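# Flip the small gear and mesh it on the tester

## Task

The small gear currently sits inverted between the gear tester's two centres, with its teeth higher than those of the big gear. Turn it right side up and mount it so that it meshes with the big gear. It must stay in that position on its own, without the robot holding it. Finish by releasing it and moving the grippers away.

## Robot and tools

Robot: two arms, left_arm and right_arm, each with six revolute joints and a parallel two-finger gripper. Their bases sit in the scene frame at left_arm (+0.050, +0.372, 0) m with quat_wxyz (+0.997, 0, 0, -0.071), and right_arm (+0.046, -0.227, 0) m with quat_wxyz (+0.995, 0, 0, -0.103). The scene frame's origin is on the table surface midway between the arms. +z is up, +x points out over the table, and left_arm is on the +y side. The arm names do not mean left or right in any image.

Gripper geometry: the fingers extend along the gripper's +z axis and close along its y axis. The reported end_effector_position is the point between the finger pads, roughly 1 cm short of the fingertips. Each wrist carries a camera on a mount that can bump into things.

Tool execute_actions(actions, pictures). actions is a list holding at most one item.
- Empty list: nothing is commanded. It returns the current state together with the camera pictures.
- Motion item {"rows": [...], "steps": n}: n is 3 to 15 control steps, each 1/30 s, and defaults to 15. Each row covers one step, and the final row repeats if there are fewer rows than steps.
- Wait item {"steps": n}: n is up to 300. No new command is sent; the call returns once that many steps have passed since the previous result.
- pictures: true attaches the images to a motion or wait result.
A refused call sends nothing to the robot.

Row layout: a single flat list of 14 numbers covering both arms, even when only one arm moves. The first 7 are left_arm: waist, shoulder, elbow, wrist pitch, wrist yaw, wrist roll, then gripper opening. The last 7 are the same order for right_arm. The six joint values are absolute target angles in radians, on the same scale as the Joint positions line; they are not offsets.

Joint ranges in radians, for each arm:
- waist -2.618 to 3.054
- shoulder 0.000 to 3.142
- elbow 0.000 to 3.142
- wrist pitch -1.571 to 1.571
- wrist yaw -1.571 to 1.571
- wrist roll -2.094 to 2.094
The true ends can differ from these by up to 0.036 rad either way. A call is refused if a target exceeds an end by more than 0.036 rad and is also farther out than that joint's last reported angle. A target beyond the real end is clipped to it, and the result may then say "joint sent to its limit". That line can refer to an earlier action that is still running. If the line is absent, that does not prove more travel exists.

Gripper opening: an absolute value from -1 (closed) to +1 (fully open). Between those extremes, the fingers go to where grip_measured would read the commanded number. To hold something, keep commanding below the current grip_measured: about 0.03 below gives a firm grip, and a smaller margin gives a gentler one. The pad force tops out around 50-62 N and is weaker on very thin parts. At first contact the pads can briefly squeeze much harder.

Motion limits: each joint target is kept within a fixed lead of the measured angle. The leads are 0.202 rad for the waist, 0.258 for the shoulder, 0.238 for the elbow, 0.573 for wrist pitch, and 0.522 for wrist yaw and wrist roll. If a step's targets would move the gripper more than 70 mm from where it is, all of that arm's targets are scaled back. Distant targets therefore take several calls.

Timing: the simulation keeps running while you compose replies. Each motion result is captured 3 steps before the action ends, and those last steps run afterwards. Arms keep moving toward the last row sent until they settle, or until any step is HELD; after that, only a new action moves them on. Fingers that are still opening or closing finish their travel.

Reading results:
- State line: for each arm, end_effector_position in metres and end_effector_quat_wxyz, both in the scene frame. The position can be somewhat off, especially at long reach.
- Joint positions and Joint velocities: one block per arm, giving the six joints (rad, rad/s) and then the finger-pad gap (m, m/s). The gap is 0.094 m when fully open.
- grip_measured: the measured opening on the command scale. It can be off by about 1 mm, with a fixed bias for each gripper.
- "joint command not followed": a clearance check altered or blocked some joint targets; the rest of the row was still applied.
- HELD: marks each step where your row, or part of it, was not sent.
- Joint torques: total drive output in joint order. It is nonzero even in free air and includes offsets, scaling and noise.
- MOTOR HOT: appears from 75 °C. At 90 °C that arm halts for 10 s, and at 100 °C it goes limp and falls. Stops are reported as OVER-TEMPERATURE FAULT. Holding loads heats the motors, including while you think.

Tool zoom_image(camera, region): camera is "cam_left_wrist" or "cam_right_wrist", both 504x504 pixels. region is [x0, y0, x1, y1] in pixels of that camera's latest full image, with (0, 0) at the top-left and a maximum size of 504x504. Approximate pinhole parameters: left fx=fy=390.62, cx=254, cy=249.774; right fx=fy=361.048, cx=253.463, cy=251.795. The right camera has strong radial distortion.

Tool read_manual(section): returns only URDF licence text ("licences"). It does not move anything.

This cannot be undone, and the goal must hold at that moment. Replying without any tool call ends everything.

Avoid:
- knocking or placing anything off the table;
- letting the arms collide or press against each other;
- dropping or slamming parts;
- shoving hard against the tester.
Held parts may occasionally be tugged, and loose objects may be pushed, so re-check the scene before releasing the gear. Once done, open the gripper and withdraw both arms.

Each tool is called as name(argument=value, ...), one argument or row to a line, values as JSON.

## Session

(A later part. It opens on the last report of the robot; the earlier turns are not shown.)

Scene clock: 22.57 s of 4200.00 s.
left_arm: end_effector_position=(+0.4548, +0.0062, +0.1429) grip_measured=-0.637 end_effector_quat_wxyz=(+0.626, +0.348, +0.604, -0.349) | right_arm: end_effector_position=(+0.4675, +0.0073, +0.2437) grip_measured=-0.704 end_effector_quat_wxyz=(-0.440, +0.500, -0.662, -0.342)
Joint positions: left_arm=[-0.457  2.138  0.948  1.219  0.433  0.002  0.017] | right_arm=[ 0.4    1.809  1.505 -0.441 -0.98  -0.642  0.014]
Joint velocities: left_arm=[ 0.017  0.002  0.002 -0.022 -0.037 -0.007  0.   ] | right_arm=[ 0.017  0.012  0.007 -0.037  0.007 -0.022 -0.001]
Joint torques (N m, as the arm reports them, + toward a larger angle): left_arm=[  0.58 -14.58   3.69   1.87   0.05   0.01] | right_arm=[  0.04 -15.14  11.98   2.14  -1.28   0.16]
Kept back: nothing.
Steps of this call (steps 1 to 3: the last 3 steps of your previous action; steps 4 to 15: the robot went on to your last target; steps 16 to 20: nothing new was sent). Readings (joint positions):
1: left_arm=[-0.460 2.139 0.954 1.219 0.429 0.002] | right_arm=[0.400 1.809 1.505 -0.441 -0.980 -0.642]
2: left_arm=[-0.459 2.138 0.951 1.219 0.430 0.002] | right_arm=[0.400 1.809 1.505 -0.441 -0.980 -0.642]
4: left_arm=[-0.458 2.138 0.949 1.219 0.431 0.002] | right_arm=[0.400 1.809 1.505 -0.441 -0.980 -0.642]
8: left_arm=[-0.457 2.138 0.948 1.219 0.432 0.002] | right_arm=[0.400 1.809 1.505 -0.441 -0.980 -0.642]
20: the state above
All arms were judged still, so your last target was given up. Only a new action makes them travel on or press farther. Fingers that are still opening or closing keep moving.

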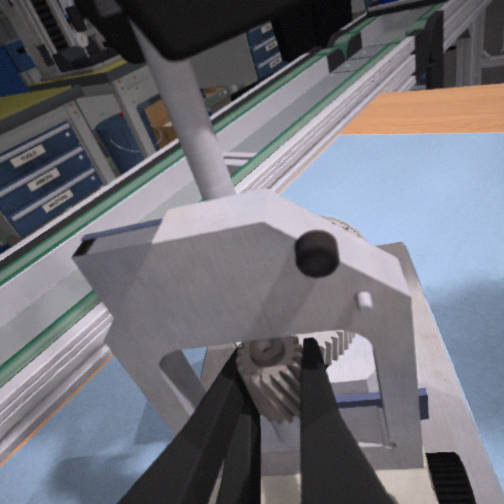

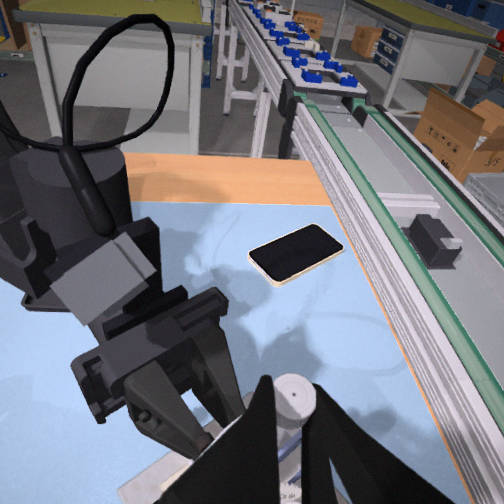

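execute_actions(
  actions=[
    {"rows":[[-0.4493,2.1069,0.9254,1.2374,0.4424,0.002,-0.667,0.400,1.750,1.581,-0.340,-1.055,-0.626,-0.732],[-0.4473,2.1034,0.9185,1.2407,0.4443,0.002,-0.667,0.400,1.750,1.581,-0.340,-1.055,-0.626,-0.732],[-0.4454,2.0998,0.9116,1.2441,0.4463,0.002,-0.667,0.400,1.750,1.581,-0.340,-1.055,-0.626,-0.732],[-0.4434,2.0963,0.9047,1.2475,0.4482,0.002,-0.667,0.400,1.750,1.581,-0.340,-1.055,-0.626,-0.732],[-0.4415,2.0927,0.8978,1.2508,0.4502,0.002,-0.667,0.400,1.750,1.581,-0.340,-1.055,-0.626,-0.732],[-0.4395,2.0892,0.8909,1.2542,0.4521,0.002,-0.667,0.400,1.750,1.581,-0.340,-1.055,-0.626,-0.732],[-0.4376,2.0856,0.8840,1.2576,0.4541,0.002,-0.667,0.400,1.750,1.581,-0.340,-1.055,-0.626,-0.732],[-0.4356,2.0821,0.8770,1.2609,0.4560,0.002,-0.667,0.400,1.750,1.581,-0.340,-1.055,-0.626,-0.732],[-0.4337,2.0785,0.8701,1.2643,0.4580,0.002,-0.667,0.400,1.750,1.581,-0.340,-1.055,-0.626,-0.732],[-0.4317,2.0750,0.8632,1.2677,0.4599,0.002,-0.667,0.400,1.750,1.581,-0.340,-1.055,-0.626,-0.732],[-0.4298,2.0714,0.8563,1.2710,0.4619,0.002,-0.667,0.400,1.750,1.581,-0.340,-1.055,-0.626,-0.732],[-0.4278,2.0679,0.8494,1.2744,0.4638,0.002,-0.667,0.400,1.750,1.581,-0.340,-1.055,-0.626,-0.732],[-0.4259,2.0643,0.8425,1.2778,0.4658,0.002,-0.667,0.400,1.750,1.581,-0.340,-1.055,-0.626,-0.732],[-0.4239,2.0608,0.8356,1.2811,0.4677,0.002,-0.667,0.400,1.750,1.581,-0.340,-1.055,-0.626,-0.732],[-0.4220,2.0572,0.8287,1.2845,0.4697,0.002,-0.667,0.400,1.750,1.581,-0.340,-1.055,-0.626,-0.732]],"steps":15},
  ],
)

Scene clock: 23.77 s of 4200.00 s.
left_arm: end_effector_position=(+0.4460, +0.0203, +0.1417) grip_measured=-0.637 end_effector_quat_wxyz=(+0.624, +0.348, +0.607, -0.348) | right_arm: end_effector_position=(+0.4675, +0.0073, +0.2437) grip_measured=-0.704 end_effector_quat_wxyz=(-0.440, +0.500, -0.662, -0.342)
Joint positions: left_arm=[-0.44   2.101  0.877  1.246  0.447  0.002  0.017] | right_arm=[ 0.4    1.809  1.505 -0.441 -0.98  -0.642  0.014]
Joint velocities: left_arm=[ 0.061 -0.105 -0.212  0.037  0.022  0.022 -0.001] | right_arm=[-0.002 -0.012  0.007 -0.125 -0.007 -0.095  0.   ]
Joint torques (N m, as the arm reports them, + toward a larger angle): left_arm=[  0.28 -14.56   3.2    1.91   0.06   0.02] | right_arm=[  0.03 -15.13  12.     2.15  -1.27   0.17]
Steps of this call (steps 1 to 24: nothing new was sent; steps 25 to 36: the first 12 steps of this action). Readings (joint positions):
25: left_arm=[-0.457 2.138 0.948 1.220 0.433 0.002] | right_arm=[0.400 1.809 1.505 -0.441 -0.980 -0.642]
26: left_arm=[-0.457 2.138 0.947 1.221 0.433 0.002] | right_arm=[0.400 1.809 1.505 -0.441 -0.980 -0.642]
28: left_arm=[-0.457 2.131 0.935 1.223 0.434 0.002] | right_arm=[0.400 1.809 1.505 -0.441 -0.980 -0.642]
32: left_arm=[-0.450 2.115 0.905 1.233 0.441 0.002] | right_arm=[0.400 1.809 1.505 -0.441 -0.980 -0.642]
36: the state above

execute_actions(
  actions=[
    {"rows":[[-0.4183,2.0514,0.8175,1.2908,0.4734,0.002,-0.667,0.400,1.750,1.581,-0.340,-1.055,-0.626,-0.732],[-0.4145,2.0457,0.8063,1.2971,0.4770,0.002,-0.667,0.400,1.750,1.581,-0.340,-1.055,-0.626,-0.732],[-0.4108,2.0399,0.7951,1.3034,0.4807,0.002,-0.667,0.400,1.750,1.581,-0.340,-1.055,-0.626,-0.732],[-0.4070,2.0341,0.7839,1.3098,0.4844,0.002,-0.667,0.400,1.750,1.581,-0.340,-1.055,-0.626,-0.732],[-0.4033,2.0283,0.7726,1.3161,0.4880,0.002,-0.667,0.400,1.750,1.581,-0.340,-1.055,-0.626,-0.732],[-0.3995,2.0226,0.7614,1.3224,0.4917,0.002,-0.667,0.400,1.750,1.581,-0.340,-1.055,-0.626,-0.732],[-0.3958,2.0168,0.7502,1.3287,0.4953,0.002,-0.667,0.400,1.750,1.581,-0.340,-1.055,-0.626,-0.732],[-0.3920,2.0110,0.7390,1.3350,0.4990,0.002,-0.667,0.400,1.750,1.581,-0.340,-1.055,-0.626,-0.732],[-0.3910,2.0068,0.7429,1.3152,0.4902,0.002,-0.667,0.400,1.750,1.581,-0.340,-1.055,-0.626,-0.732],[-0.3890,1.9984,0.7506,1.2757,0.4726,0.002,-0.667,0.400,1.750,1.581,-0.340,-1.055,-0.626,-0.732],[-0.3860,1.9858,0.7623,1.2163,0.4462,0.002,-0.667,0.400,1.750,1.581,-0.340,-1.055,-0.626,-0.732],[-0.3826,1.9718,0.7752,1.1504,0.4168,0.002,-0.667,0.400,1.750,1.581,-0.340,-1.055,-0.626,-0.732],[-0.3793,1.9578,0.7881,1.0845,0.3875,0.002,-0.667,0.400,1.750,1.581,-0.340,-1.055,-0.626,-0.732],[-0.3759,1.9438,0.8010,1.0186,0.3581,0.002,-0.667,0.400,1.750,1.581,-0.340,-1.055,-0.626,-0.732],[-0.3726,1.9298,0.8139,0.9527,0.3288,0.002,-0.667,0.400,1.750,1.581,-0.340,-1.055,-0.626,-0.732]],"steps":15},
  ],
)

Scene clock: 28.33 s of 4200.00 s.
left_arm: end_effector_position=(+0.4351, +0.0497, +0.1414) grip_measured=-0.637 end_effector_quat_wxyz=(+0.620, +0.341, +0.619, -0.340) | right_arm: end_effector_position=(+0.4675, +0.0073, +0.2437) grip_measured=-0.704 end_effector_quat_wxyz=(-0.440, +0.500, -0.662, -0.342)
Joint positions: left_arm=[-0.396  2.021  0.759  1.263  0.468  0.002  0.017] | right_arm=[ 0.4    1.809  1.505 -0.441 -0.98  -0.642  0.014]
Joint velocities: left_arm=[ 0.046 -0.349 -0.012 -0.74  -0.242 -0.081  0.001] | right_arm=[ 0.002 -0.017  0.002  0.037 -0.037 -0.022 -0.001]
Joint torques (N m, as the arm reports them, + toward a larger angle): left_arm=[  0.54 -13.82   5.43   1.79  -0.08   0.  ] | right_arm=[  0.03 -15.17  12.     2.15  -1.27   0.16]
Steps of this call (steps 1 to 3: the last 3 steps of your previous action; steps 4 to 30: the robot went on to your last target; steps 31 to 90: nothing new was sent; then 1.17 s passed at rest; steps 91 to 102: the first 12 steps of this action). Readings (joint positions):
91: left_arm=[-0.430 2.084 0.844 1.270 0.461 0.002] | right_arm=[0.400 1.809 1.505 -0.441 -0.980 -0.642]
92: left_arm=[-0.429 2.082 0.840 1.272 0.462 0.002] | right_arm=[0.400 1.809 1.505 -0.441 -0.980 -0.642]
94: left_arm=[-0.425 2.072 0.821 1.278 0.466 0.002] | right_arm=[0.400 1.809 1.505 -0.441 -0.980 -0.642]
98: left_arm=[-0.409 2.047 0.774 1.297 0.478 0.002] | right_arm=[0.400 1.809 1.505 -0.441 -0.980 -0.642]
102: the state above

execute_actions(
  actions=[
    {"rows":[[-0.3692,1.9158,0.8268,0.8867,0.2994,0.03,-0.667,0.400,1.750,1.581,-0.340,-1.055,-0.626,-0.732],[-0.3658,1.9018,0.8398,0.8208,0.2701,0.08,-0.667,0.400,1.750,1.581,-0.340,-1.055,-0.626,-0.732],[-0.3625,1.8878,0.8527,0.7549,0.2407,0.135,-0.667,0.400,1.750,1.581,-0.340,-1.055,-0.626,-0.732],[-0.3591,1.8738,0.8656,0.6890,0.2114,0.19,-0.667,0.400,1.750,1.581,-0.340,-1.055,-0.626,-0.732],[-0.3558,1.8598,0.8785,0.6231,0.1820,0.245,-0.667,0.400,1.750,1.581,-0.340,-1.055,-0.626,-0.732],[-0.3524,1.8458,0.8914,0.5571,0.1527,0.30,-0.667,0.400,1.750,1.581,-0.340,-1.055,-0.626,-0.732],[-0.3491,1.8318,0.9044,0.4912,0.1233,0.355,-0.667,0.400,1.750,1.581,-0.340,-1.055,-0.626,-0.732],[-0.3457,1.8178,0.9173,0.4253,0.0940,0.41,-0.667,0.400,1.750,1.581,-0.340,-1.055,-0.626,-0.732],[-0.3424,1.8038,0.9302,0.3594,0.0646,0.465,-0.667,0.400,1.750,1.581,-0.340,-1.055,-0.626,-0.732],[-0.3390,1.7920,0.9450,0.2935,0.0353,0.52,-0.667,0.400,1.750,1.581,-0.340,-1.055,-0.626,-0.732],[-0.3357,1.7830,0.9620,0.2276,0.0100,0.575,-0.667,0.400,1.750,1.581,-0.340,-1.055,-0.626,-0.732],[-0.3345,1.7790,0.9830,0.1630,-0.005,0.63,-0.667,0.400,1.750,1.581,-0.340,-1.055,-0.626,-0.732],[-0.3339,1.7790,1.0080,0.0990,-0.010,0.685,-0.667,0.400,1.750,1.581,-0.340,-1.055,-0.626,-0.732],[-0.3333,1.7830,1.0345,0.0350,-0.010,0.74,-0.667,0.400,1.750,1.581,-0.340,-1.055,-0.626,-0.732],[-0.3327,1.7880,1.0610,-0.0290,-0.010,0.795,-0.667,0.400,1.750,1.581,-0.340,-1.055,-0.626,-0.732]],"steps":15},
  ],
  pictures=true,
)

Scene clock: 29.13 s of 4200.00 s.
left_arm: end_effector_position=(+0.4890, +0.1186, +0.1124) grip_measured=-0.637 end_effector_quat_wxyz=(+0.525, +0.393, +0.752, -0.064) | right_arm: end_effector_position=(+0.4675, +0.0073, +0.2437) grip_measured=-0.704 end_effector_quat_wxyz=(-0.440, +0.500, -0.662, -0.342)
Joint positions: left_arm=[-0.347  1.816  0.925  0.432  0.104  0.411  0.017] | right_arm=[ 0.4    1.809  1.505 -0.441 -0.98  -0.642  0.014]
Joint velocities: left_arm=[ 0.115 -0.3    0.52  -1.766 -0.667  1.443 -0.   ] | right_arm=[-0.022  0.002  0.007  0.022  0.037 -0.066 -0.   ]
Joint torques (N m, as the arm reports them, + toward a larger angle): left_arm=[  0.3  -11.94   7.37   1.69   0.04   0.01] | right_arm=[  0.01 -15.15  11.99   2.15  -1.27   0.17]
Steps of this call (steps 1 to 3: the last 3 steps of your previous action; steps 4 to 12: the robot went on to your last target; steps 13 to 24: the first 12 steps of this action). Readings (joint positions):
13: left_arm=[-0.378 1.949 0.791 0.973 0.341 0.005] | right_arm=[0.400 1.809 1.505 -0.441 -0.980 -0.642]
14: left_arm=[-0.378 1.945 0.794 0.946 0.331 0.016] | right_arm=[0.400 1.809 1.505 -0.441 -0.980 -0.642]
16: left_arm=[-0.376 1.929 0.810 0.866 0.299 0.063] | right_arm=[0.400 1.809 1.505 -0.441 -0.980 -0.642]
20: left_arm=[-0.364 1.874 0.862 0.661 0.209 0.218] | right_arm=[0.400 1.809 1.505 -0.441 -0.980 -0.642]
24: the state above

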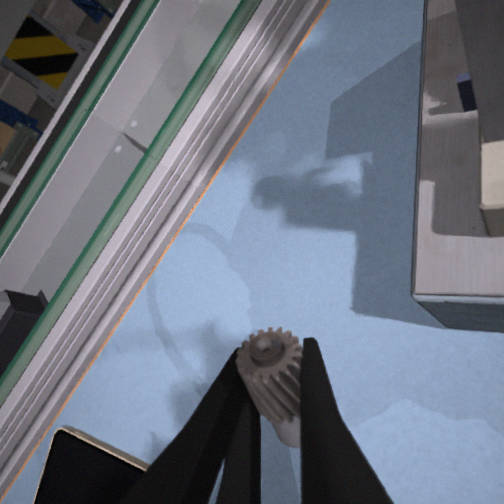

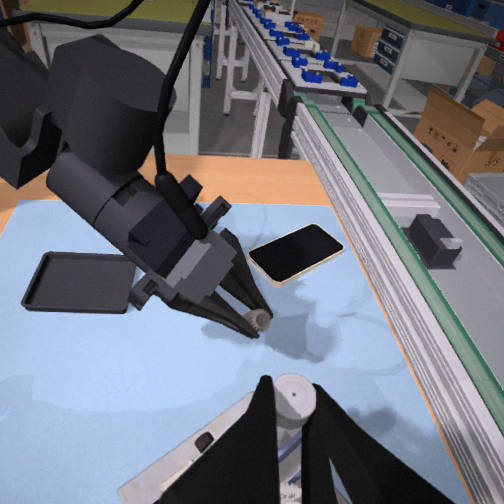

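execute_actions(
  actions=[
    {"rows":[[-0.330,1.8046,1.1010,-0.0907,-0.010,0.85,-0.667,0.400,1.750,1.581,-0.340,-1.055,-0.626,-0.732],[-0.327,1.8212,1.1410,-0.1524,-0.010,0.905,-0.667,0.400,1.750,1.581,-0.340,-1.055,-0.626,-0.732],[-0.324,1.8378,1.1810,-0.2141,-0.010,0.96,-0.667,0.400,1.750,1.581,-0.340,-1.055,-0.626,-0.732],[-0.321,1.8544,1.2210,-0.2758,-0.010,1.015,-0.667,0.400,1.750,1.581,-0.340,-1.055,-0.626,-0.732],[-0.318,1.8710,1.2610,-0.3375,-0.010,1.07,-0.667,0.400,1.750,1.581,-0.340,-1.055,-0.626,-0.732],[-0.315,1.8876,1.3010,-0.3992,-0.010,1.125,-0.667,0.400,1.750,1.581,-0.340,-1.055,-0.626,-0.732],[-0.312,1.9042,1.3410,-0.4609,-0.010,1.18,-0.667,0.400,1.750,1.581,-0.340,-1.055,-0.626,-0.732],[-0.309,1.9208,1.3810,-0.5226,-0.010,1.235,-0.667,0.400,1.750,1.581,-0.340,-1.055,-0.626,-0.732],[-0.306,1.9369,1.4207,-0.5838,-0.010,1.29,-0.667,0.400,1.750,1.581,-0.340,-1.055,-0.626,-0.732],[-0.303,1.9593,1.4550,-0.6386,-0.010,1.345,-0.667,0.400,1.750,1.581,-0.340,-1.055,-0.626,-0.732],[-0.300,1.9816,1.4894,-0.6933,-0.010,1.40,-0.667,0.400,1.750,1.581,-0.340,-1.055,-0.626,-0.732],[-0.298,2.0040,1.5237,-0.7481,-0.010,1.455,-0.667,0.400,1.750,1.581,-0.340,-1.055,-0.626,-0.732],[-0.298,2.0264,1.5580,-0.8029,-0.010,1.51,-0.667,0.400,1.750,1.581,-0.340,-1.055,-0.626,-0.732],[-0.298,2.0487,1.5923,-0.8576,-0.010,1.555,-0.667,0.400,1.750,1.581,-0.340,-1.055,-0.626,-0.732],[-0.298,2.0711,1.6267,-0.9124,-0.010,1.585,-0.667,0.400,1.750,1.581,-0.340,-1.055,-0.626,-0.732]],"steps":15},
  ],
)

Scene clock: 30.47 s of 4200.00 s.
left_arm: end_effector_position=(+0.4959, +0.1567, +0.0904) grip_measured=-0.637 end_effector_quat_wxyz=(+0.261, +0.716, +0.638, +0.110) | right_arm: end_effector_position=(+0.4675, +0.0073, +0.2437) grip_measured=-0.704 end_effector_quat_wxyz=(-0.440, +0.500, -0.662, -0.342)
Joint positions: left_arm=[-0.311  1.947  1.446 -0.497 -0.005  1.235  0.017] | right_arm=[ 0.4    1.809  1.505 -0.441 -0.98  -0.642  0.014]
Joint velocities: left_arm=[ 0.081  0.53   1.072 -1.487 -0.022  1.385  0.001] | right_arm=[ 0.017  0.012  0.002  0.051 -0.007 -0.007 -0.   ]
Joint torques (N m, as the arm reports them, + toward a larger angle): left_arm=[ 0.31 -9.95  6.67  0.97 -0.01 -0.03] | right_arm=[  0.05 -15.14  11.99   2.14  -1.27   0.16]
Steps of this call (steps 1 to 3: the last 3 steps of your previous action; steps 4 to 28: the robot went on to your last target; steps 29 to 40: the first 12 steps of this action). Readings (joint positions):
29: left_arm=[-0.338 1.803 1.043 -0.029 -0.004 0.800] | right_arm=[0.400 1.809 1.505 -0.441 -0.980 -0.642]
30: left_arm=[-0.338 1.805 1.057 -0.055 -0.004 0.817] | right_arm=[0.400 1.809 1.505 -0.441 -0.980 -0.642]
32: left_arm=[-0.337 1.822 1.117 -0.128 -0.004 0.874] | right_arm=[0.400 1.809 1.505 -0.441 -0.980 -0.642]
36: left_arm=[-0.326 1.882 1.287 -0.298 -0.004 1.038] | right_arm=[0.400 1.809 1.505 -0.441 -0.980 -0.642]
40: the state above

execute_actions(
  actions=[
    {"rows":[[-0.298,2.0910,1.6480,-0.9550,-0.006,1.585,-0.667,0.400,1.750,1.581,-0.340,-1.055,-0.626,-0.732],[-0.298,2.1110,1.6680,-0.9950,-0.006,1.585,-0.667,0.400,1.750,1.581,-0.340,-1.055,-0.626,-0.732],[-0.298,2.1300,1.6870,-1.0300,-0.006,1.585,-0.667,0.400,1.750,1.581,-0.340,-1.055,-0.626,-0.732],[-0.298,2.1480,1.7050,-1.0600,-0.006,1.585,-0.667,0.400,1.750,1.581,-0.340,-1.055,-0.626,-0.732],[-0.298,2.1640,1.7210,-1.0850,-0.006,1.585,-0.667,0.400,1.750,1.581,-0.340,-1.055,-0.626,-0.732],[-0.298,2.1780,1.7350,-1.1030,-0.006,1.585,-0.667,0.400,1.750,1.581,-0.340,-1.055,-0.626,-0.732],[-0.298,2.1900,1.7470,-1.1150,-0.006,1.585,-0.667,0.400,1.750,1.581,-0.340,-1.055,-0.626,-0.732],[-0.298,2.1990,1.7560,-1.1220,-0.006,1.585,-0.667,0.400,1.750,1.581,-0.340,-1.055,-0.626,-0.732],[-0.298,2.2050,1.7610,-1.1250,-0.006,1.585,-0.667,0.400,1.750,1.581,-0.340,-1.055,-0.626,-0.732],[-0.298,2.2080,1.7630,-1.1250,-0.006,1.585,-0.667,0.400,1.750,1.581,-0.340,-1.055,-0.626,-0.732]],"steps":15},
  ],
  pictures=true,
)

Scene clock: 31.37 s of 4200.00 s.
left_arm: end_effector_position=(+0.4369, +0.1897, +0.0262) grip_measured=-0.637 end_effector_quat_wxyz=(+0.010, +0.848, +0.531, +0.011) | right_arm: end_effector_position=(+0.4675, +0.0073, +0.2437) grip_measured=-0.704 end_effector_quat_wxyz=(-0.440, +0.500, -0.662, -0.342)
Joint positions: left_arm=[-0.303  2.199  1.729 -1.071 -0.007  1.578  0.017] | right_arm=[ 0.4    1.809  1.505 -0.441 -0.98  -0.642  0.014]
Joint velocities: left_arm=[ 0.007  0.129  0.012 -0.315  0.007 -0.007  0.   ] | right_arm=[-0.007 -0.002 -0.017  0.007  0.007  0.037  0.   ]
Joint torques (N m, as the arm reports them, + toward a larger angle): left_arm=[  0.34 -13.5    7.23   0.14  -0.02   0.05] | right_arm=[  0.04 -15.15  11.99   2.15  -1.26   0.17]
Steps of this call (steps 1 to 3: the last 3 steps of your previous action; steps 4 to 15: the robot went on to your last target; steps 16 to 27: the first 12 steps of this action). Readings (joint positions):
16: left_arm=[-0.303 2.070 1.600 -0.893 -0.007 1.570] | right_arm=[0.400 1.809 1.505 -0.441 -0.980 -0.642]
17: left_arm=[-0.303 2.076 1.611 -0.911 -0.007 1.572] | right_arm=[0.400 1.809 1.505 -0.441 -0.980 -0.642]
19: left_arm=[-0.303 2.099 1.648 -0.953 -0.007 1.575] | right_arm=[0.400 1.809 1.505 -0.441 -0.980 -0.642]
23: left_arm=[-0.303 2.161 1.714 -1.027 -0.007 1.577] | right_arm=[0.400 1.809 1.505 -0.441 -0.980 -0.642]
27: the state above

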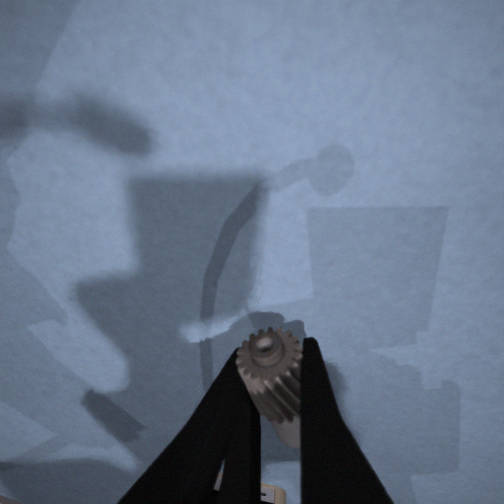

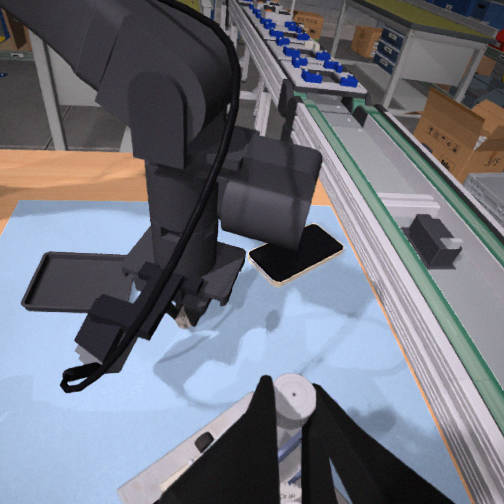

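execute_actions(
  actions=[
    {"rows":[[-0.298,2.2090,1.7450,-1.1120,-0.006,1.585,-0.667,0.400,1.750,1.581,-0.340,-1.055,-0.626,-0.732],[-0.298,2.2100,1.7280,-1.1000,-0.006,1.585,-0.667,0.400,1.750,1.581,-0.340,-1.055,-0.626,-0.732],[-0.298,2.2110,1.7220,-1.0920,-0.006,1.585,-0.667,0.400,1.750,1.581,-0.340,-1.055,-0.626,-0.732],[-0.298,2.2122,1.7180,-1.0850,-0.006,1.585,-0.667,0.400,1.750,1.581,-0.340,-1.055,-0.626,-0.732],[-0.298,2.2134,1.7140,-1.0780,-0.006,1.585,-0.667,0.400,1.750,1.581,-0.340,-1.055,-0.626,-0.732],[-0.298,2.2146,1.7100,-1.0710,-0.006,1.585,-0.667,0.400,1.750,1.581,-0.340,-1.055,-0.626,-0.732],[-0.298,2.2158,1.7060,-1.0640,-0.006,1.585,-0.667,0.400,1.750,1.581,-0.340,-1.055,-0.626,-0.732],[-0.298,2.2170,1.7020,-1.0570,-0.006,1.585,-0.667,0.400,1.750,1.581,-0.340,-1.055,-0.626,-0.732],[-0.298,2.2180,1.6980,-1.0500,-0.006,1.585,-0.667,0.400,1.750,1.581,-0.340,-1.055,-0.626,-0.732],[-0.298,2.2190,1.6940,-1.0440,-0.006,1.585,-0.667,0.400,1.750,1.581,-0.340,-1.055,-0.626,-0.732],[-0.298,2.2200,1.6910,-1.0400,-0.006,1.585,-0.667,0.400,1.750,1.581,-0.340,-1.055,-0.626,-0.732]],"steps":15},
  ],
)

Scene clock: 32.37 s of 4200.00 s.
left_arm: end_effector_position=(+0.4345, +0.1909, +0.0201) grip_measured=-0.637 end_effector_quat_wxyz=(+0.006, +0.848, +0.530, +0.008) | right_arm: end_effector_position=(+0.4675, +0.0073, +0.2437) grip_measured=-0.704 end_effector_quat_wxyz=(-0.440, +0.500, -0.662, -0.342)
Joint positions: left_arm=[-0.303  2.205  1.713 -1.06  -0.007  1.579  0.017] | right_arm=[ 0.4    1.809  1.505 -0.441 -0.98  -0.642  0.014]
Joint velocities: left_arm=[-0.007  0.012 -0.12   0.081 -0.066 -0.095 -0.002] | right_arm=[ 0.002 -0.017 -0.002 -0.037  0.022 -0.051 -0.001]
Joint torques (N m, as the arm reports them, + toward a larger angle): left_arm=[  0.31 -12.17   4.3    0.3   -0.01   0.07] | right_arm=[  0.05 -15.14  12.01   2.15  -1.28   0.17]
Steps of this call (steps 1 to 3: the last 3 steps of your previous action; steps 4 to 18: the robot went on to your last target; steps 19 to 30: the first 12 steps of this action). Readings (joint positions):
19: left_arm=[-0.303 2.205 1.729 -1.106 -0.007 1.579] | right_arm=[0.400 1.809 1.505 -0.441 -0.980 -0.642]
20: left_arm=[-0.303 2.205 1.729 -1.106 -0.007 1.579] | right_arm=[0.400 1.809 1.505 -0.441 -0.980 -0.642]
22: left_arm=[-0.303 2.205 1.729 -1.103 -0.007 1.579] | right_arm=[0.400 1.809 1.505 -0.441 -0.980 -0.642]
26: left_arm=[-0.303 2.205 1.729 -1.086 -0.007 1.579] | right_arm=[0.400 1.809 1.505 -0.441 -0.980 -0.642]
30: the state above

execute_actions(
  actions=[
    {"rows":[[-0.298,2.2230,1.6900,-1.0420,-0.006,1.585,-0.667,0.400,1.750,1.581,-0.340,-1.055,-0.626,-0.732],[-0.298,2.2255,1.6885,-1.0420,-0.006,1.585,-0.667,0.400,1.750,1.581,-0.340,-1.055,-0.626,-0.732],[-0.298,2.2275,1.6870,-1.0420,-0.006,1.585,-0.667,0.400,1.750,1.581,-0.340,-1.055,-0.626,-0.732],[-0.298,2.2290,1.6860,-1.0420,-0.006,1.585,-0.667,0.400,1.750,1.581,-0.340,-1.055,-0.626,-0.732],[-0.298,2.2305,1.6850,-1.0420,-0.006,1.585,-0.667,0.400,1.750,1.581,-0.340,-1.055,-0.626,-0.732],[-0.298,2.2320,1.6840,-1.0420,-0.006,1.585,-0.667,0.400,1.750,1.581,-0.340,-1.055,-0.626,-0.732],[-0.298,2.2330,1.6830,-1.0420,-0.006,1.585,-0.667,0.400,1.750,1.581,-0.340,-1.055,-0.626,-0.732]],"steps":12},
  ],
)

Scene clock: 32.83 s of 4200.00 s.
left_arm: end_effector_position=(+0.4340, +0.1911, +0.0124) grip_measured=-0.637 end_effector_quat_wxyz=(+0.002, +0.848, +0.530, +0.006) | right_arm: end_effector_position=(+0.4675, +0.0073, +0.2437) grip_measured=-0.704 end_effector_quat_wxyz=(-0.440, +0.500, -0.662, -0.342)
Joint positions: left_arm=[-0.303  2.22   1.706 -1.047 -0.007  1.579  0.017] | right_arm=[ 0.4    1.809  1.505 -0.441 -0.98  -0.642  0.014]
Joint velocities: left_arm=[ 0.002  0.042 -0.007 -0.066 -0.022 -0.037  0.001] | right_arm=[-0.012  0.002 -0.002 -0.022  0.051 -0.051 -0.   ]
Joint torques (N m, as the arm reports them, + toward a larger angle): left_arm=[  0.2  -12.8    3.56   0.27  -0.03   0.01] | right_arm=[  0.03 -15.15  12.03   2.15  -1.27   0.16]
Steps of this call (steps 1 to 3: the last 3 steps of your previous action; steps 4 to 5: the robot went on to your last target; steps 6 to 14: the first 9 steps of this action). Readings (joint positions):
6: left_arm=[-0.303 2.205 1.706 -1.050 -0.007 1.579] | right_arm=[0.400 1.809 1.505 -0.441 -0.980 -0.642]
7: left_arm=[-0.303 2.205 1.706 -1.049 -0.007 1.579] | right_arm=[0.400 1.809 1.505 -0.441 -0.980 -0.642]
9: left_arm=[-0.303 2.207 1.706 -1.048 -0.007 1.579] | right_arm=[0.400 1.809 1.505 -0.441 -0.980 -0.642]
13: left_arm=[-0.303 2.217 1.706 -1.047 -0.007 1.579] | right_arm=[0.400 1.809 1.505 -0.441 -0.980 -0.642]
14: the state above

execute_actions(
  actions=[
    {"rows":[[-0.298,2.2290,1.6900,-1.0440,-0.006,1.582,-0.62,0.400,1.750,1.581,-0.340,-1.055,-0.626,-0.732],[-0.298,2.2270,1.6950,-1.0450,-0.006,1.582,-0.56,0.400,1.750,1.581,-0.340,-1.055,-0.626,-0.732],[-0.298,2.2250,1.7000,-1.0460,-0.006,1.582,-0.45,0.400,1.750,1.581,-0.340,-1.055,-0.626,-0.732],[-0.298,2.2200,1.7000,-1.0470,-0.006,1.582,-0.28,0.400,1.750,1.581,-0.340,-1.055,-0.626,-0.732],[-0.298,2.2130,1.7000,-1.0490,-0.006,1.582,-0.08,0.400,1.750,1.581,-0.340,-1.055,-0.626,-0.732],[-0.298,2.2060,1.7000,-1.0520,-0.006,1.582,0.12,0.400,1.750,1.581,-0.340,-1.055,-0.626,-0.732],[-0.298,2.2010,1.7000,-1.0550,-0.006,1.582,0.32,0.400,1.750,1.581,-0.340,-1.055,-0.626,-0.732],[-0.298,2.1970,1.7000,-1.0580,-0.006,1.582,0.48,0.400,1.750,1.581,-0.340,-1.055,-0.626,-0.732],[-0.298,2.1940,1.7000,-1.0600,-0.006,1.582,0.58,0.400,1.750,1.581,-0.340,-1.055,-0.626,-0.732],[-0.298,2.1940,1.7000,-1.0620,-0.006,1.582,0.58,0.400,1.750,1.581,-0.340,-1.055,-0.626,-0.732]],"steps":13},
  ],
  pictures=true,
)

Scene clock: 33.87 s of 4200.00 s.
left_arm: end_effector_position=(+0.4341, +0.1911, +0.0120) grip_measured=+0.564 end_effector_quat_wxyz=(+0.002, +0.848, +0.530, +0.006) | right_arm: end_effector_position=(+0.4675, +0.0073, +0.2437) grip_measured=-0.704 end_effector_quat_wxyz=(-0.440, +0.500, -0.662, -0.342)
Joint positions: left_arm=[-0.303  2.22   1.706 -1.046 -0.007  1.579  0.073] | right_arm=[ 0.4    1.809  1.505 -0.441 -0.98  -0.642  0.014]
Joint velocities: left_arm=[ 0.012 -0.002 -0.002 -0.066 -0.037 -0.022  0.03 ] | right_arm=[ 0.002 -0.012 -0.012  0.081  0.007 -0.081 -0.001]
Joint torques (N m, as the arm reports them, + toward a larger angle): left_arm=[  0.25 -16.32   4.72   0.05  -0.05   0.02] | right_arm=[  0.04 -15.15  12.02   2.15  -1.28   0.16]
Steps of this call (steps 1 to 3: the last 3 steps of your previous action; steps 4 to 15: the robot went on to your last target; steps 16 to 21: nothing new was sent; steps 22 to 31: the first 10 steps of this action). Readings (joint positions):
22: left_arm=[-0.303 2.220 1.706 -1.046 -0.007 1.579] | right_arm=[0.400 1.809 1.505 -0.441 -0.980 -0.642]
23: left_arm=[-0.303 2.220 1.706 -1.046 -0.007 1.579] | right_arm=[0.400 1.809 1.505 -0.441 -0.980 -0.642]
25: left_arm=[-0.303 2.220 1.706 -1.046 -0.007 1.579] | right_arm=[0.400 1.809 1.505 -0.441 -0.980 -0.642]
29: left_arm=[-0.303 2.220 1.706 -1.046 -0.007 1.579] | right_arm=[0.400 1.809 1.505 -0.441 -0.980 -0.642]
31: the state above

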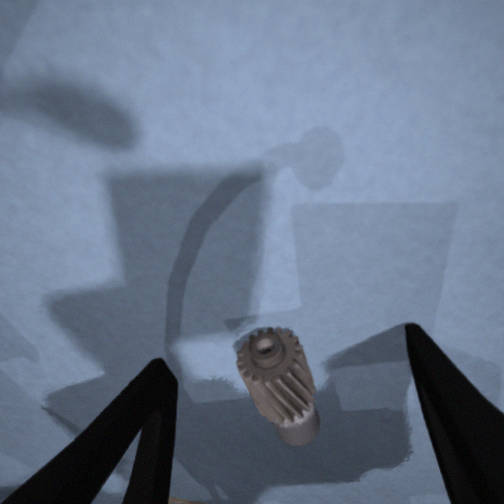

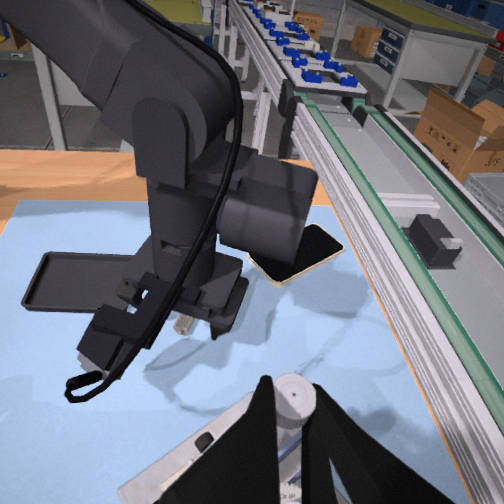

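execute_actions(
  actions=[
    {"rows":[[-0.297,2.190,1.700,-1.062,-0.006,1.552,0.58,0.400,1.750,1.581,-0.340,-1.055,-0.626,-0.732],[-0.296,2.187,1.700,-1.062,-0.006,1.492,0.58,0.400,1.750,1.581,-0.340,-1.055,-0.626,-0.732],[-0.295,2.186,1.700,-1.062,-0.006,1.412,0.58,0.400,1.750,1.581,-0.340,-1.055,-0.626,-0.732],[-0.294,2.186,1.700,-1.062,-0.006,1.322,0.58,0.400,1.750,1.581,-0.340,-1.055,-0.626,-0.732],[-0.293,2.186,1.700,-1.062,-0.006,1.232,0.58,0.400,1.750,1.581,-0.340,-1.055,-0.626,-0.732],[-0.292,2.186,1.700,-1.062,-0.006,1.143,0.58,0.400,1.750,1.581,-0.340,-1.055,-0.626,-0.732],[-0.291,2.186,1.700,-1.062,-0.006,1.053,0.58,0.400,1.750,1.581,-0.340,-1.055,-0.626,-0.732],[-0.290,2.186,1.700,-1.062,-0.006,0.963,0.58,0.400,1.750,1.581,-0.340,-1.055,-0.626,-0.732],[-0.289,2.186,1.700,-1.062,-0.006,0.874,0.58,0.400,1.750,1.581,-0.340,-1.055,-0.626,-0.732],[-0.288,2.186,1.700,-1.062,-0.006,0.784,0.58,0.400,1.750,1.581,-0.340,-1.055,-0.626,-0.732],[-0.287,2.186,1.700,-1.062,-0.006,0.694,0.58,0.400,1.750,1.581,-0.340,-1.055,-0.626,-0.732],[-0.287,2.186,1.700,-1.062,-0.006,0.605,0.58,0.400,1.750,1.581,-0.340,-1.055,-0.626,-0.732],[-0.287,2.186,1.700,-1.062,-0.006,0.515,0.58,0.400,1.750,1.581,-0.340,-1.055,-0.626,-0.732],[-0.287,2.186,1.700,-1.062,-0.006,0.425,0.58,0.400,1.750,1.581,-0.340,-1.055,-0.626,-0.732],[-0.287,2.186,1.700,-1.062,-0.006,0.336,0.58,0.400,1.750,1.581,-0.340,-1.055,-0.626,-0.732]],"steps":15},
  ],
)

execute_actions(
  actions=[
    {"rows":[[-0.287,2.186,1.700,-1.062,-0.006,0.246,0.58,0.400,1.750,1.581,-0.340,-1.055,-0.626,-0.732],[-0.287,2.186,1.700,-1.062,-0.006,0.156,0.58,0.400,1.750,1.581,-0.340,-1.055,-0.626,-0.732],[-0.287,2.186,1.700,-1.062,-0.006,0.067,0.58,0.400,1.750,1.581,-0.340,-1.055,-0.626,-0.732],[-0.287,2.186,1.700,-1.062,-0.006,-0.023,0.58,0.400,1.750,1.581,-0.340,-1.055,-0.626,-0.732],[-0.287,2.186,1.700,-1.062,-0.006,-0.113,0.58,0.400,1.750,1.581,-0.340,-1.055,-0.626,-0.732],[-0.287,2.186,1.700,-1.062,-0.006,-0.202,0.58,0.400,1.750,1.581,-0.340,-1.055,-0.626,-0.732],[-0.287,2.186,1.700,-1.062,-0.006,-0.292,0.58,0.400,1.750,1.581,-0.340,-1.055,-0.626,-0.732],[-0.287,2.186,1.700,-1.062,-0.006,-0.382,0.58,0.400,1.750,1.581,-0.340,-1.055,-0.626,-0.732],[-0.287,2.186,1.700,-1.062,-0.006,-0.471,0.58,0.400,1.750,1.581,-0.340,-1.055,-0.626,-0.732],[-0.287,2.186,1.700,-1.062,-0.006,-0.561,0.58,0.400,1.750,1.581,-0.340,-1.055,-0.626,-0.732],[-0.287,2.186,1.700,-1.062,-0.006,-0.651,0.58,0.400,1.750,1.581,-0.340,-1.055,-0.626,-0.732],[-0.287,2.186,1.700,-1.062,-0.006,-0.740,0.58,0.400,1.750,1.581,-0.340,-1.055,-0.626,-0.732],[-0.287,2.186,1.700,-1.062,-0.006,-0.830,0.58,0.400,1.750,1.581,-0.340,-1.055,-0.626,-0.732],[-0.287,2.186,1.700,-1.062,-0.006,-0.920,0.58,0.400,1.750,1.581,-0.340,-1.055,-0.626,-0.732],[-0.287,2.186,1.700,-1.062,-0.006,-1.009,0.58,0.400,1.750,1.581,-0.340,-1.055,-0.626,-0.732]],"steps":15},
  ],
)

Scene clock: 35.03 s of 4200.00 s.
left_arm: end_effector_position=(+0.4360, +0.1923, +0.0172) grip_measured=+0.578 end_effector_quat_wxyz=(+0.010, +0.643, +0.766, +0.006) | right_arm: end_effector_position=(+0.4675, +0.0073, +0.2437) grip_measured=-0.704 end_effector_quat_wxyz=(-0.440, +0.500, -0.662, -0.342)
Joint positions: left_arm=[-0.299  2.208  1.706 -1.046 -0.007  0.957  0.074] | right_arm=[ 0.4    1.809  1.505 -0.441 -0.98  -0.642  0.014]
Joint velocities: left_arm=[ 0.027 -0.002 -0.007 -0.051 -0.051 -2.308 -0.001] | right_arm=[ 0.017 -0.012 -0.007  0.007 -0.037 -0.007 -0.   ]
Joint torques (N m, as the arm reports them, + toward a larger angle): left_arm=[  0.34 -15.63   4.82   0.15  -0.03   0.  ] | right_arm=[  0.04 -15.13  11.99   2.15  -1.27   0.16]
Steps of this call (steps 1 to 3: the last 3 steps of your previous action; steps 4 to 15: the robot went on to your last target; steps 16 to 23: nothing new was sent; steps 24 to 35: the first 12 steps of this action). Readings (joint positions):
24: left_arm=[-0.303 2.220 1.706 -1.046 -0.007 1.576] | right_arm=[0.400 1.809 1.505 -0.441 -0.980 -0.642]
25: left_arm=[-0.303 2.220 1.706 -1.046 -0.007 1.564] | right_arm=[0.400 1.809 1.505 -0.441 -0.980 -0.642]
27: left_arm=[-0.303 2.218 1.706 -1.046 -0.007 1.502] | right_arm=[0.400 1.809 1.505 -0.441 -0.980 -0.642]
31: left_arm=[-0.303 2.210 1.706 -1.046 -0.007 1.266] | right_arm=[0.400 1.809 1.505 -0.441 -0.980 -0.642]
35: the state above

Scene clock: 35.53 s of 4200.00 s.
left_arm: end_effector_position=(+0.4361, +0.1943, +0.0171) grip_measured=+0.578 end_effector_quat_wxyz=(+0.010, +0.040, +0.999, -0.000) | right_arm: end_effector_position=(+0.4675, +0.0073, +0.2437) grip_measured=-0.704 end_effector_quat_wxyz=(-0.440, +0.500, -0.662, -0.342)
Joint positions: left_arm=[-0.295  2.208  1.706 -1.049 -0.007 -0.355  0.074] | right_arm=[ 0.4    1.809  1.505 -0.441 -0.98  -0.642  0.014]
Joint velocities: left_arm=[-0.012  0.012 -0.002  0.022 -0.051 -2.527  0.001] | right_arm=[-0.012  0.007 -0.012 -0.007 -0.066  0.007 -0.001]
Joint torques (N m, as the arm reports them, + toward a larger angle): left_arm=[  0.49 -15.89   4.9    0.16   0.02  -0.01] | right_arm=[  0.03 -15.16  12.     2.15  -1.27   0.16]
Steps of this call (steps 1 to 3: the last 3 steps of your previous action; steps 4 to 15: the first 12 steps of this action). Readings (joint positions):
4: left_arm=[-0.295 2.208 1.706 -1.047 -0.007 0.618] | right_arm=[0.400 1.809 1.505 -0.441 -0.980 -0.642]
5: left_arm=[-0.295 2.208 1.706 -1.048 -0.007 0.531] | right_arm=[0.400 1.809 1.505 -0.441 -0.980 -0.642]
7: left_arm=[-0.295 2.208 1.706 -1.048 -0.007 0.356] | right_arm=[0.400 1.809 1.505 -0.441 -0.980 -0.642]
11: left_arm=[-0.295 2.208 1.706 -1.049 -0.007 0.002] | right_arm=[0.400 1.809 1.505 -0.441 -0.980 -0.642]
15: the state above

execute_actions(
  actions=[
    {"rows":[[-0.282,2.190,1.700,-1.050,-0.006,-1.099,0.58,0.400,1.750,1.581,-0.340,-1.055,-0.626,-0.732],[-0.282,2.196,1.700,-1.050,-0.006,-1.189,0.58,0.400,1.750,1.581,-0.340,-1.055,-0.626,-0.732],[-0.282,2.202,1.700,-1.050,-0.006,-1.278,0.58,0.400,1.750,1.581,-0.340,-1.055,-0.626,-0.732],[-0.2845,2.208,1.700,-1.050,-0.006,-1.369,0.58,0.400,1.750,1.581,-0.340,-1.055,-0.626,-0.732],[-0.2845,2.214,1.700,-1.050,-0.006,-1.449,0.58,0.400,1.750,1.581,-0.340,-1.055,-0.626,-0.732],[-0.2845,2.219,1.700,-1.050,-0.006,-1.509,0.58,0.400,1.750,1.581,-0.340,-1.055,-0.626,-0.732],[-0.2845,2.223,1.700,-1.050,-0.006,-1.549,0.58,0.400,1.750,1.581,-0.340,-1.055,-0.626,-0.732],[-0.2845,2.226,1.700,-1.050,-0.006,-1.570,0.58,0.400,1.750,1.581,-0.340,-1.055,-0.626,-0.732],[-0.2845,2.228,1.700,-1.050,-0.006,-1.570,0.58,0.400,1.750,1.581,-0.340,-1.055,-0.626,-0.732],[-0.2845,2.230,1.700,-1.050,-0.006,-1.570,0.50,0.400,1.750,1.581,-0.340,-1.055,-0.626,-0.732],[-0.2845,2.231,1.700,-1.050,-0.006,-1.570,0.40,0.400,1.750,1.581,-0.340,-1.055,-0.626,-0.732],[-0.2845,2.232,1.700,-1.050,-0.006,-1.570,0.30,0.400,1.750,1.581,-0.340,-1.055,-0.626,-0.732],[-0.2845,2.232,1.700,-1.050,-0.006,-1.570,0.18,0.400,1.750,1.581,-0.340,-1.055,-0.626,-0.732],[-0.2845,2.232,1.700,-1.050,-0.006,-1.570,0.05,0.400,1.750,1.581,-0.340,-1.055,-0.626,-0.732],[-0.2845,2.232,1.700,-1.050,-0.006,-1.570,-0.10,0.400,1.750,1.581,-0.340,-1.055,-0.626,-0.732]],"steps":15},
  ],
)

execute_actions(
  actions=[],
)

Scene clock: 36.33 s of 4200.00 s.
left_arm: end_effector_position=(+0.4364, +0.1952, +0.0171) grip_measured=+0.353 end_effector_quat_wxyz=(+0.008, -0.498, +0.867, -0.006) | right_arm: end_effector_position=(+0.4675, +0.0073, +0.2437) grip_measured=-0.704 end_effector_quat_wxyz=(-0.440, +0.500, -0.662, -0.342)
Joint positions: left_arm=[-0.292  2.208  1.706 -1.05  -0.007 -1.477  0.064] | right_arm=[ 0.4    1.809  1.505 -0.441 -0.98  -0.642  0.014]
Joint velocities: left_arm=[-0.017  0.002  0.017  0.007  0.007 -0.535 -0.103] | right_arm=[-0.002 -0.027 -0.002 -0.066  0.022 -0.066 -0.   ]
Joint torques (N m, as the arm reports them, + toward a larger angle): left_arm=[  0.5  -11.28   4.95   0.23   0.    -0.06] | right_arm=[  0.04 -15.14  12.     2.15  -1.27   0.16]
Steps of this call (steps 1 to 3: the last 3 steps of your previous action; steps 4 to 12: the robot went on to your last target; steps 13 to 24: the first 12 steps of this action). Readings (joint positions):
13: left_arm=[-0.294 2.208 1.706 -1.050 -0.007 -0.976] | right_arm=[0.400 1.809 1.505 -0.441 -0.980 -0.642]
14: left_arm=[-0.294 2.208 1.706 -1.050 -0.007 -1.012] | right_arm=[0.400 1.809 1.505 -0.441 -0.980 -0.642]
16: left_arm=[-0.293 2.208 1.706 -1.050 -0.007 -1.116] | right_arm=[0.400 1.809 1.505 -0.441 -0.980 -0.642]
20: left_arm=[-0.292 2.208 1.706 -1.050 -0.007 -1.351] | right_arm=[0.400 1.809 1.505 -0.441 -0.980 -0.642]
24: the state above

Scene clock: 36.43 s of 4200.00 s.
left_arm: end_effector_position=(+0.4364, +0.1952, +0.0171) grip_measured=-0.019 end_effector_quat_wxyz=(+0.008, -0.517, +0.856, -0.006) | right_arm: end_effector_position=(+0.4675, +0.0073, +0.2437) grip_measured=-0.704 end_effector_quat_wxyz=(-0.440, +0.500, -0.662, -0.342)
Joint positions: left_arm=[-0.292  2.208  1.706 -1.05  -0.007 -1.52   0.046] | right_arm=[ 0.4    1.809  1.505 -0.441 -0.98  -0.642  0.014]
Joint velocities: left_arm=[ 0.007 -0.007 -0.002  0.081  0.066 -0.315 -0.159] | right_arm=[ 0.007 -0.017  0.007 -0.066 -0.007 -0.007 -0.   ]
Joint torques (N m, as the arm reports them, + toward a larger angle): left_arm=[  0.65 -11.14   4.83   0.29  -0.02  -0.07] | right_arm=[  0.03 -15.16  12.01   2.15  -1.27   0.16]
Kept back: nothing.
Steps of this call (steps 1 to 3: the last 3 steps of your previous action). Readings (joint positions):
1: left_arm=[-0.292 2.208 1.706 -1.050 -0.007 -1.495] | right_arm=[0.400 1.809 1.505 -0.441 -0.980 -0.642]
2: left_arm=[-0.292 2.208 1.706 -1.050 -0.007 -1.509] | right_arm=[0.400 1.809 1.505 -0.441 -0.980 -0.642]
3: the state above

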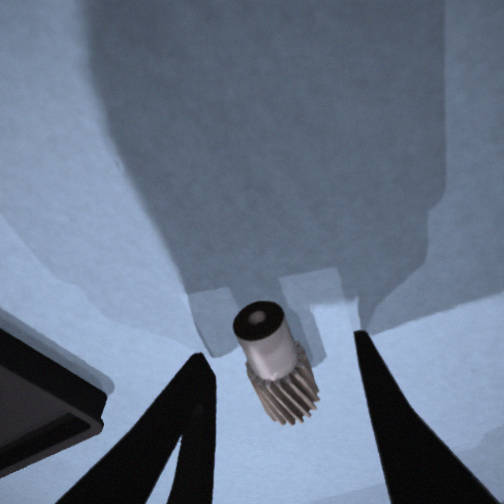

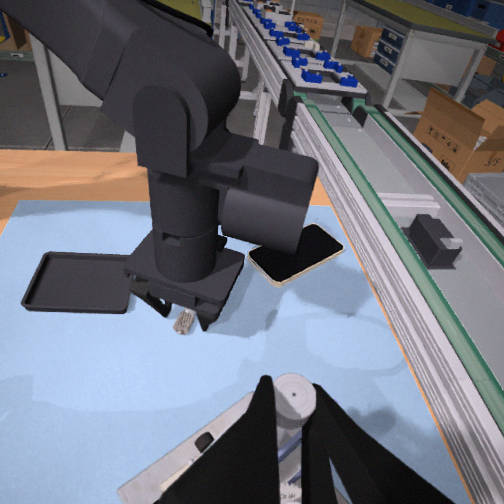

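execute_actions(
  actions=[
    {"rows":[[-0.2845,2.236,1.700,-1.050,-0.006,-1.570,-0.20,0.400,1.750,1.581,-0.340,-1.055,-0.626,-0.732],[-0.2845,2.238,1.700,-1.050,-0.006,-1.570,-0.28,0.400,1.750,1.581,-0.340,-1.055,-0.626,-0.732],[-0.2845,2.238,1.700,-1.050,-0.006,-1.570,-0.35,0.400,1.750,1.581,-0.340,-1.055,-0.626,-0.732],[-0.2845,2.235,1.700,-1.050,-0.006,-1.570,-0.40,0.400,1.750,1.581,-0.340,-1.055,-0.626,-0.732],[-0.2845,2.232,1.700,-1.050,-0.006,-1.570,-0.42,0.400,1.750,1.581,-0.340,-1.055,-0.626,-0.732]],"steps":12},
  ],
  pictures=true,
)

Scene clock: 36.90 s of 4200.00 s.
left_arm: end_effector_position=(+0.4353, +0.1957, +0.0119) grip_measured=-0.418 end_effector_quat_wxyz=(+0.005, -0.534, +0.845, -0.001) | right_arm: end_effector_position=(+0.4675, +0.0073, +0.2437) grip_measured=-0.704 end_effector_quat_wxyz=(-0.440, +0.500, -0.662, -0.342)
Joint positions: left_arm=[-0.292  2.221  1.706 -1.049 -0.007 -1.562  0.027] | right_arm=[ 0.4    1.809  1.505 -0.441 -0.98  -0.642  0.014]
Joint velocities: left_arm=[ 0.012 -0.007 -0.007 -0.022  0.037 -0.051 -0.002] | right_arm=[ 0.007  0.022 -0.007 -0.022  0.007 -0.022  0.001]
Joint torques (N m, as the arm reports them, + toward a larger angle): left_arm=[  0.37 -12.52   4.87   0.24  -0.06  -0.05] | right_arm=[  0.03 -15.17  12.     2.15  -1.27   0.16]
Steps of this call (steps 1 to 5: the robot went on to your last target; steps 6 to 14: the first 9 steps of this action). Readings (joint positions):
6: left_arm=[-0.292 2.209 1.706 -1.050 -0.007 -1.552] | right_arm=[0.400 1.809 1.505 -0.441 -0.980 -0.642]
7: left_arm=[-0.292 2.211 1.706 -1.049 -0.007 -1.554] | right_arm=[0.400 1.809 1.505 -0.441 -0.980 -0.642]
9: left_arm=[-0.292 2.216 1.706 -1.049 -0.007 -1.558] | right_arm=[0.400 1.809 1.505 -0.441 -0.980 -0.642]
13: left_arm=[-0.292 2.221 1.706 -1.049 -0.007 -1.561] | right_arm=[0.400 1.809 1.505 -0.441 -0.980 -0.642]
14: the state above

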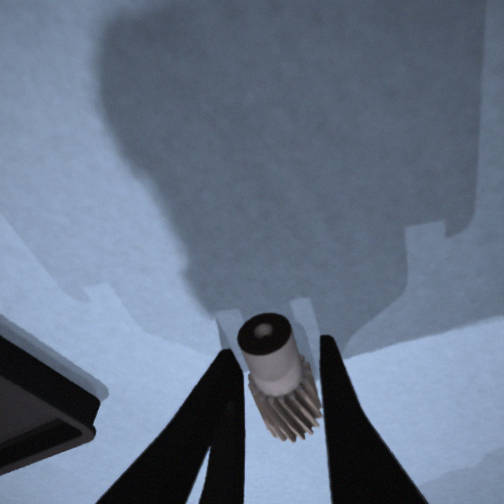

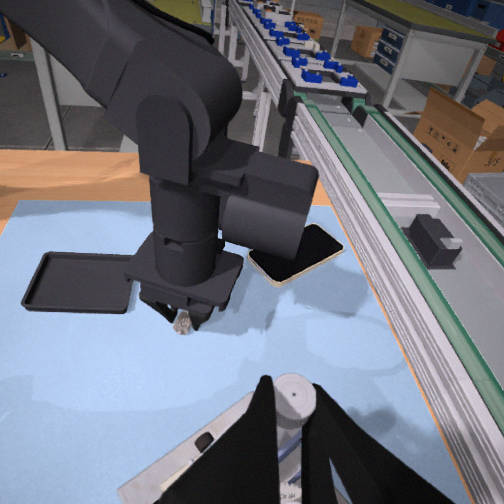

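execute_actions(
  actions=[
    {"rows":[[-0.2875,2.226,1.703,-1.050,-0.006,-1.566,-0.47,0.400,1.750,1.581,-0.340,-1.055,-0.626,-0.732],[-0.2895,2.223,1.705,-1.050,-0.006,-1.564,-0.52,0.400,1.750,1.581,-0.340,-1.055,-0.626,-0.732],[-0.2905,2.221,1.706,-1.050,-0.006,-1.563,-0.56,0.400,1.750,1.581,-0.340,-1.055,-0.626,-0.732],[-0.2905,2.221,1.706,-1.050,-0.006,-1.563,-0.595,0.400,1.750,1.581,-0.340,-1.055,-0.626,-0.732],[-0.2905,2.221,1.706,-1.050,-0.006,-1.563,-0.62,0.400,1.750,1.581,-0.340,-1.055,-0.626,-0.732],[-0.2905,2.221,1.706,-1.050,-0.006,-1.563,-0.64,0.400,1.750,1.581,-0.340,-1.055,-0.626,-0.732],[-0.2905,2.221,1.706,-1.050,-0.006,-1.563,-0.655,0.400,1.750,1.581,-0.340,-1.055,-0.626,-0.732],[-0.2905,2.221,1.706,-1.050,-0.006,-1.563,-0.668,0.400,1.750,1.581,-0.340,-1.055,-0.626,-0.732]],"steps":13},
  ],
  pictures=true,
)

Scene clock: 37.57 s of 4200.00 s.
left_arm: end_effector_position=(+0.4355, +0.1956, +0.0119) grip_measured=-0.640 end_effector_quat_wxyz=(+0.005, -0.535, +0.845, -0.001) | right_arm: end_effector_position=(+0.4675, +0.0073, +0.2437) grip_measured=-0.704 end_effector_quat_wxyz=(-0.440, +0.500, -0.662, -0.342)
Joint positions: left_arm=[-0.292  2.221  1.706 -1.049 -0.007 -1.564  0.017] | right_arm=[ 0.4    1.809  1.505 -0.441 -0.98  -0.642  0.014]
Joint velocities: left_arm=[-0.017 -0.007  0.002 -0.081  0.007 -0.037  0.   ] | right_arm=[-0.002  0.007  0.012  0.037  0.066 -0.037  0.   ]
Joint torques (N m, as the arm reports them, + toward a larger angle): left_arm=[  0.17 -13.62   5.26   0.23   0.01   0.02] | right_arm=[  0.04 -15.15  11.99   2.16  -1.27   0.16]
Steps of this call (steps 1 to 3: the last 3 steps of your previous action; steps 4 to 10: the robot went on to your last target; steps 11 to 20: the first 10 steps of this action). Readings (joint positions):
11: left_arm=[-0.292 2.221 1.706 -1.049 -0.007 -1.564] | right_arm=[0.400 1.809 1.505 -0.441 -0.980 -0.642]
12: left_arm=[-0.292 2.221 1.706 -1.049 -0.007 -1.564] | right_arm=[0.400 1.809 1.505 -0.441 -0.980 -0.642]
14: left_arm=[-0.292 2.221 1.706 -1.049 -0.007 -1.564] | right_arm=[0.400 1.809 1.505 -0.441 -0.980 -0.642]
18: left_arm=[-0.292 2.221 1.706 -1.049 -0.007 -1.564] | right_arm=[0.400 1.809 1.505 -0.441 -0.980 -0.642]
20: the state above

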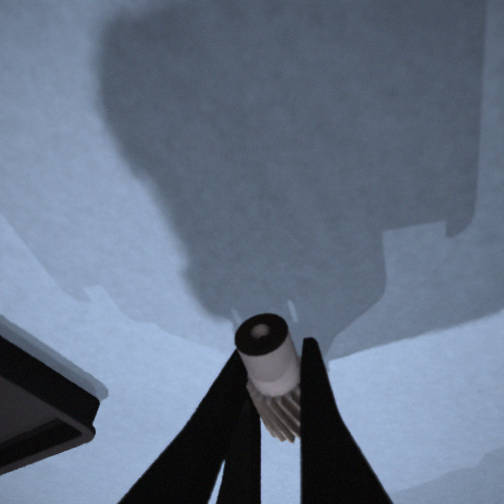

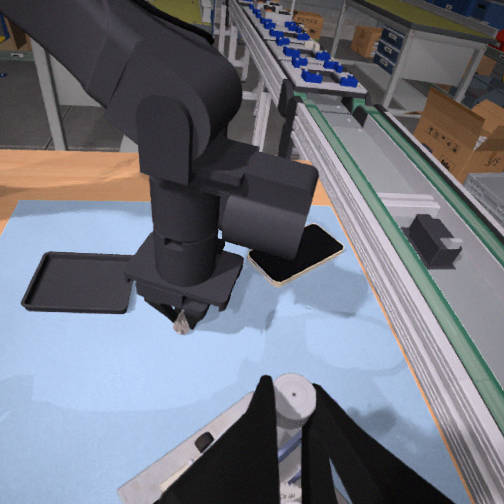

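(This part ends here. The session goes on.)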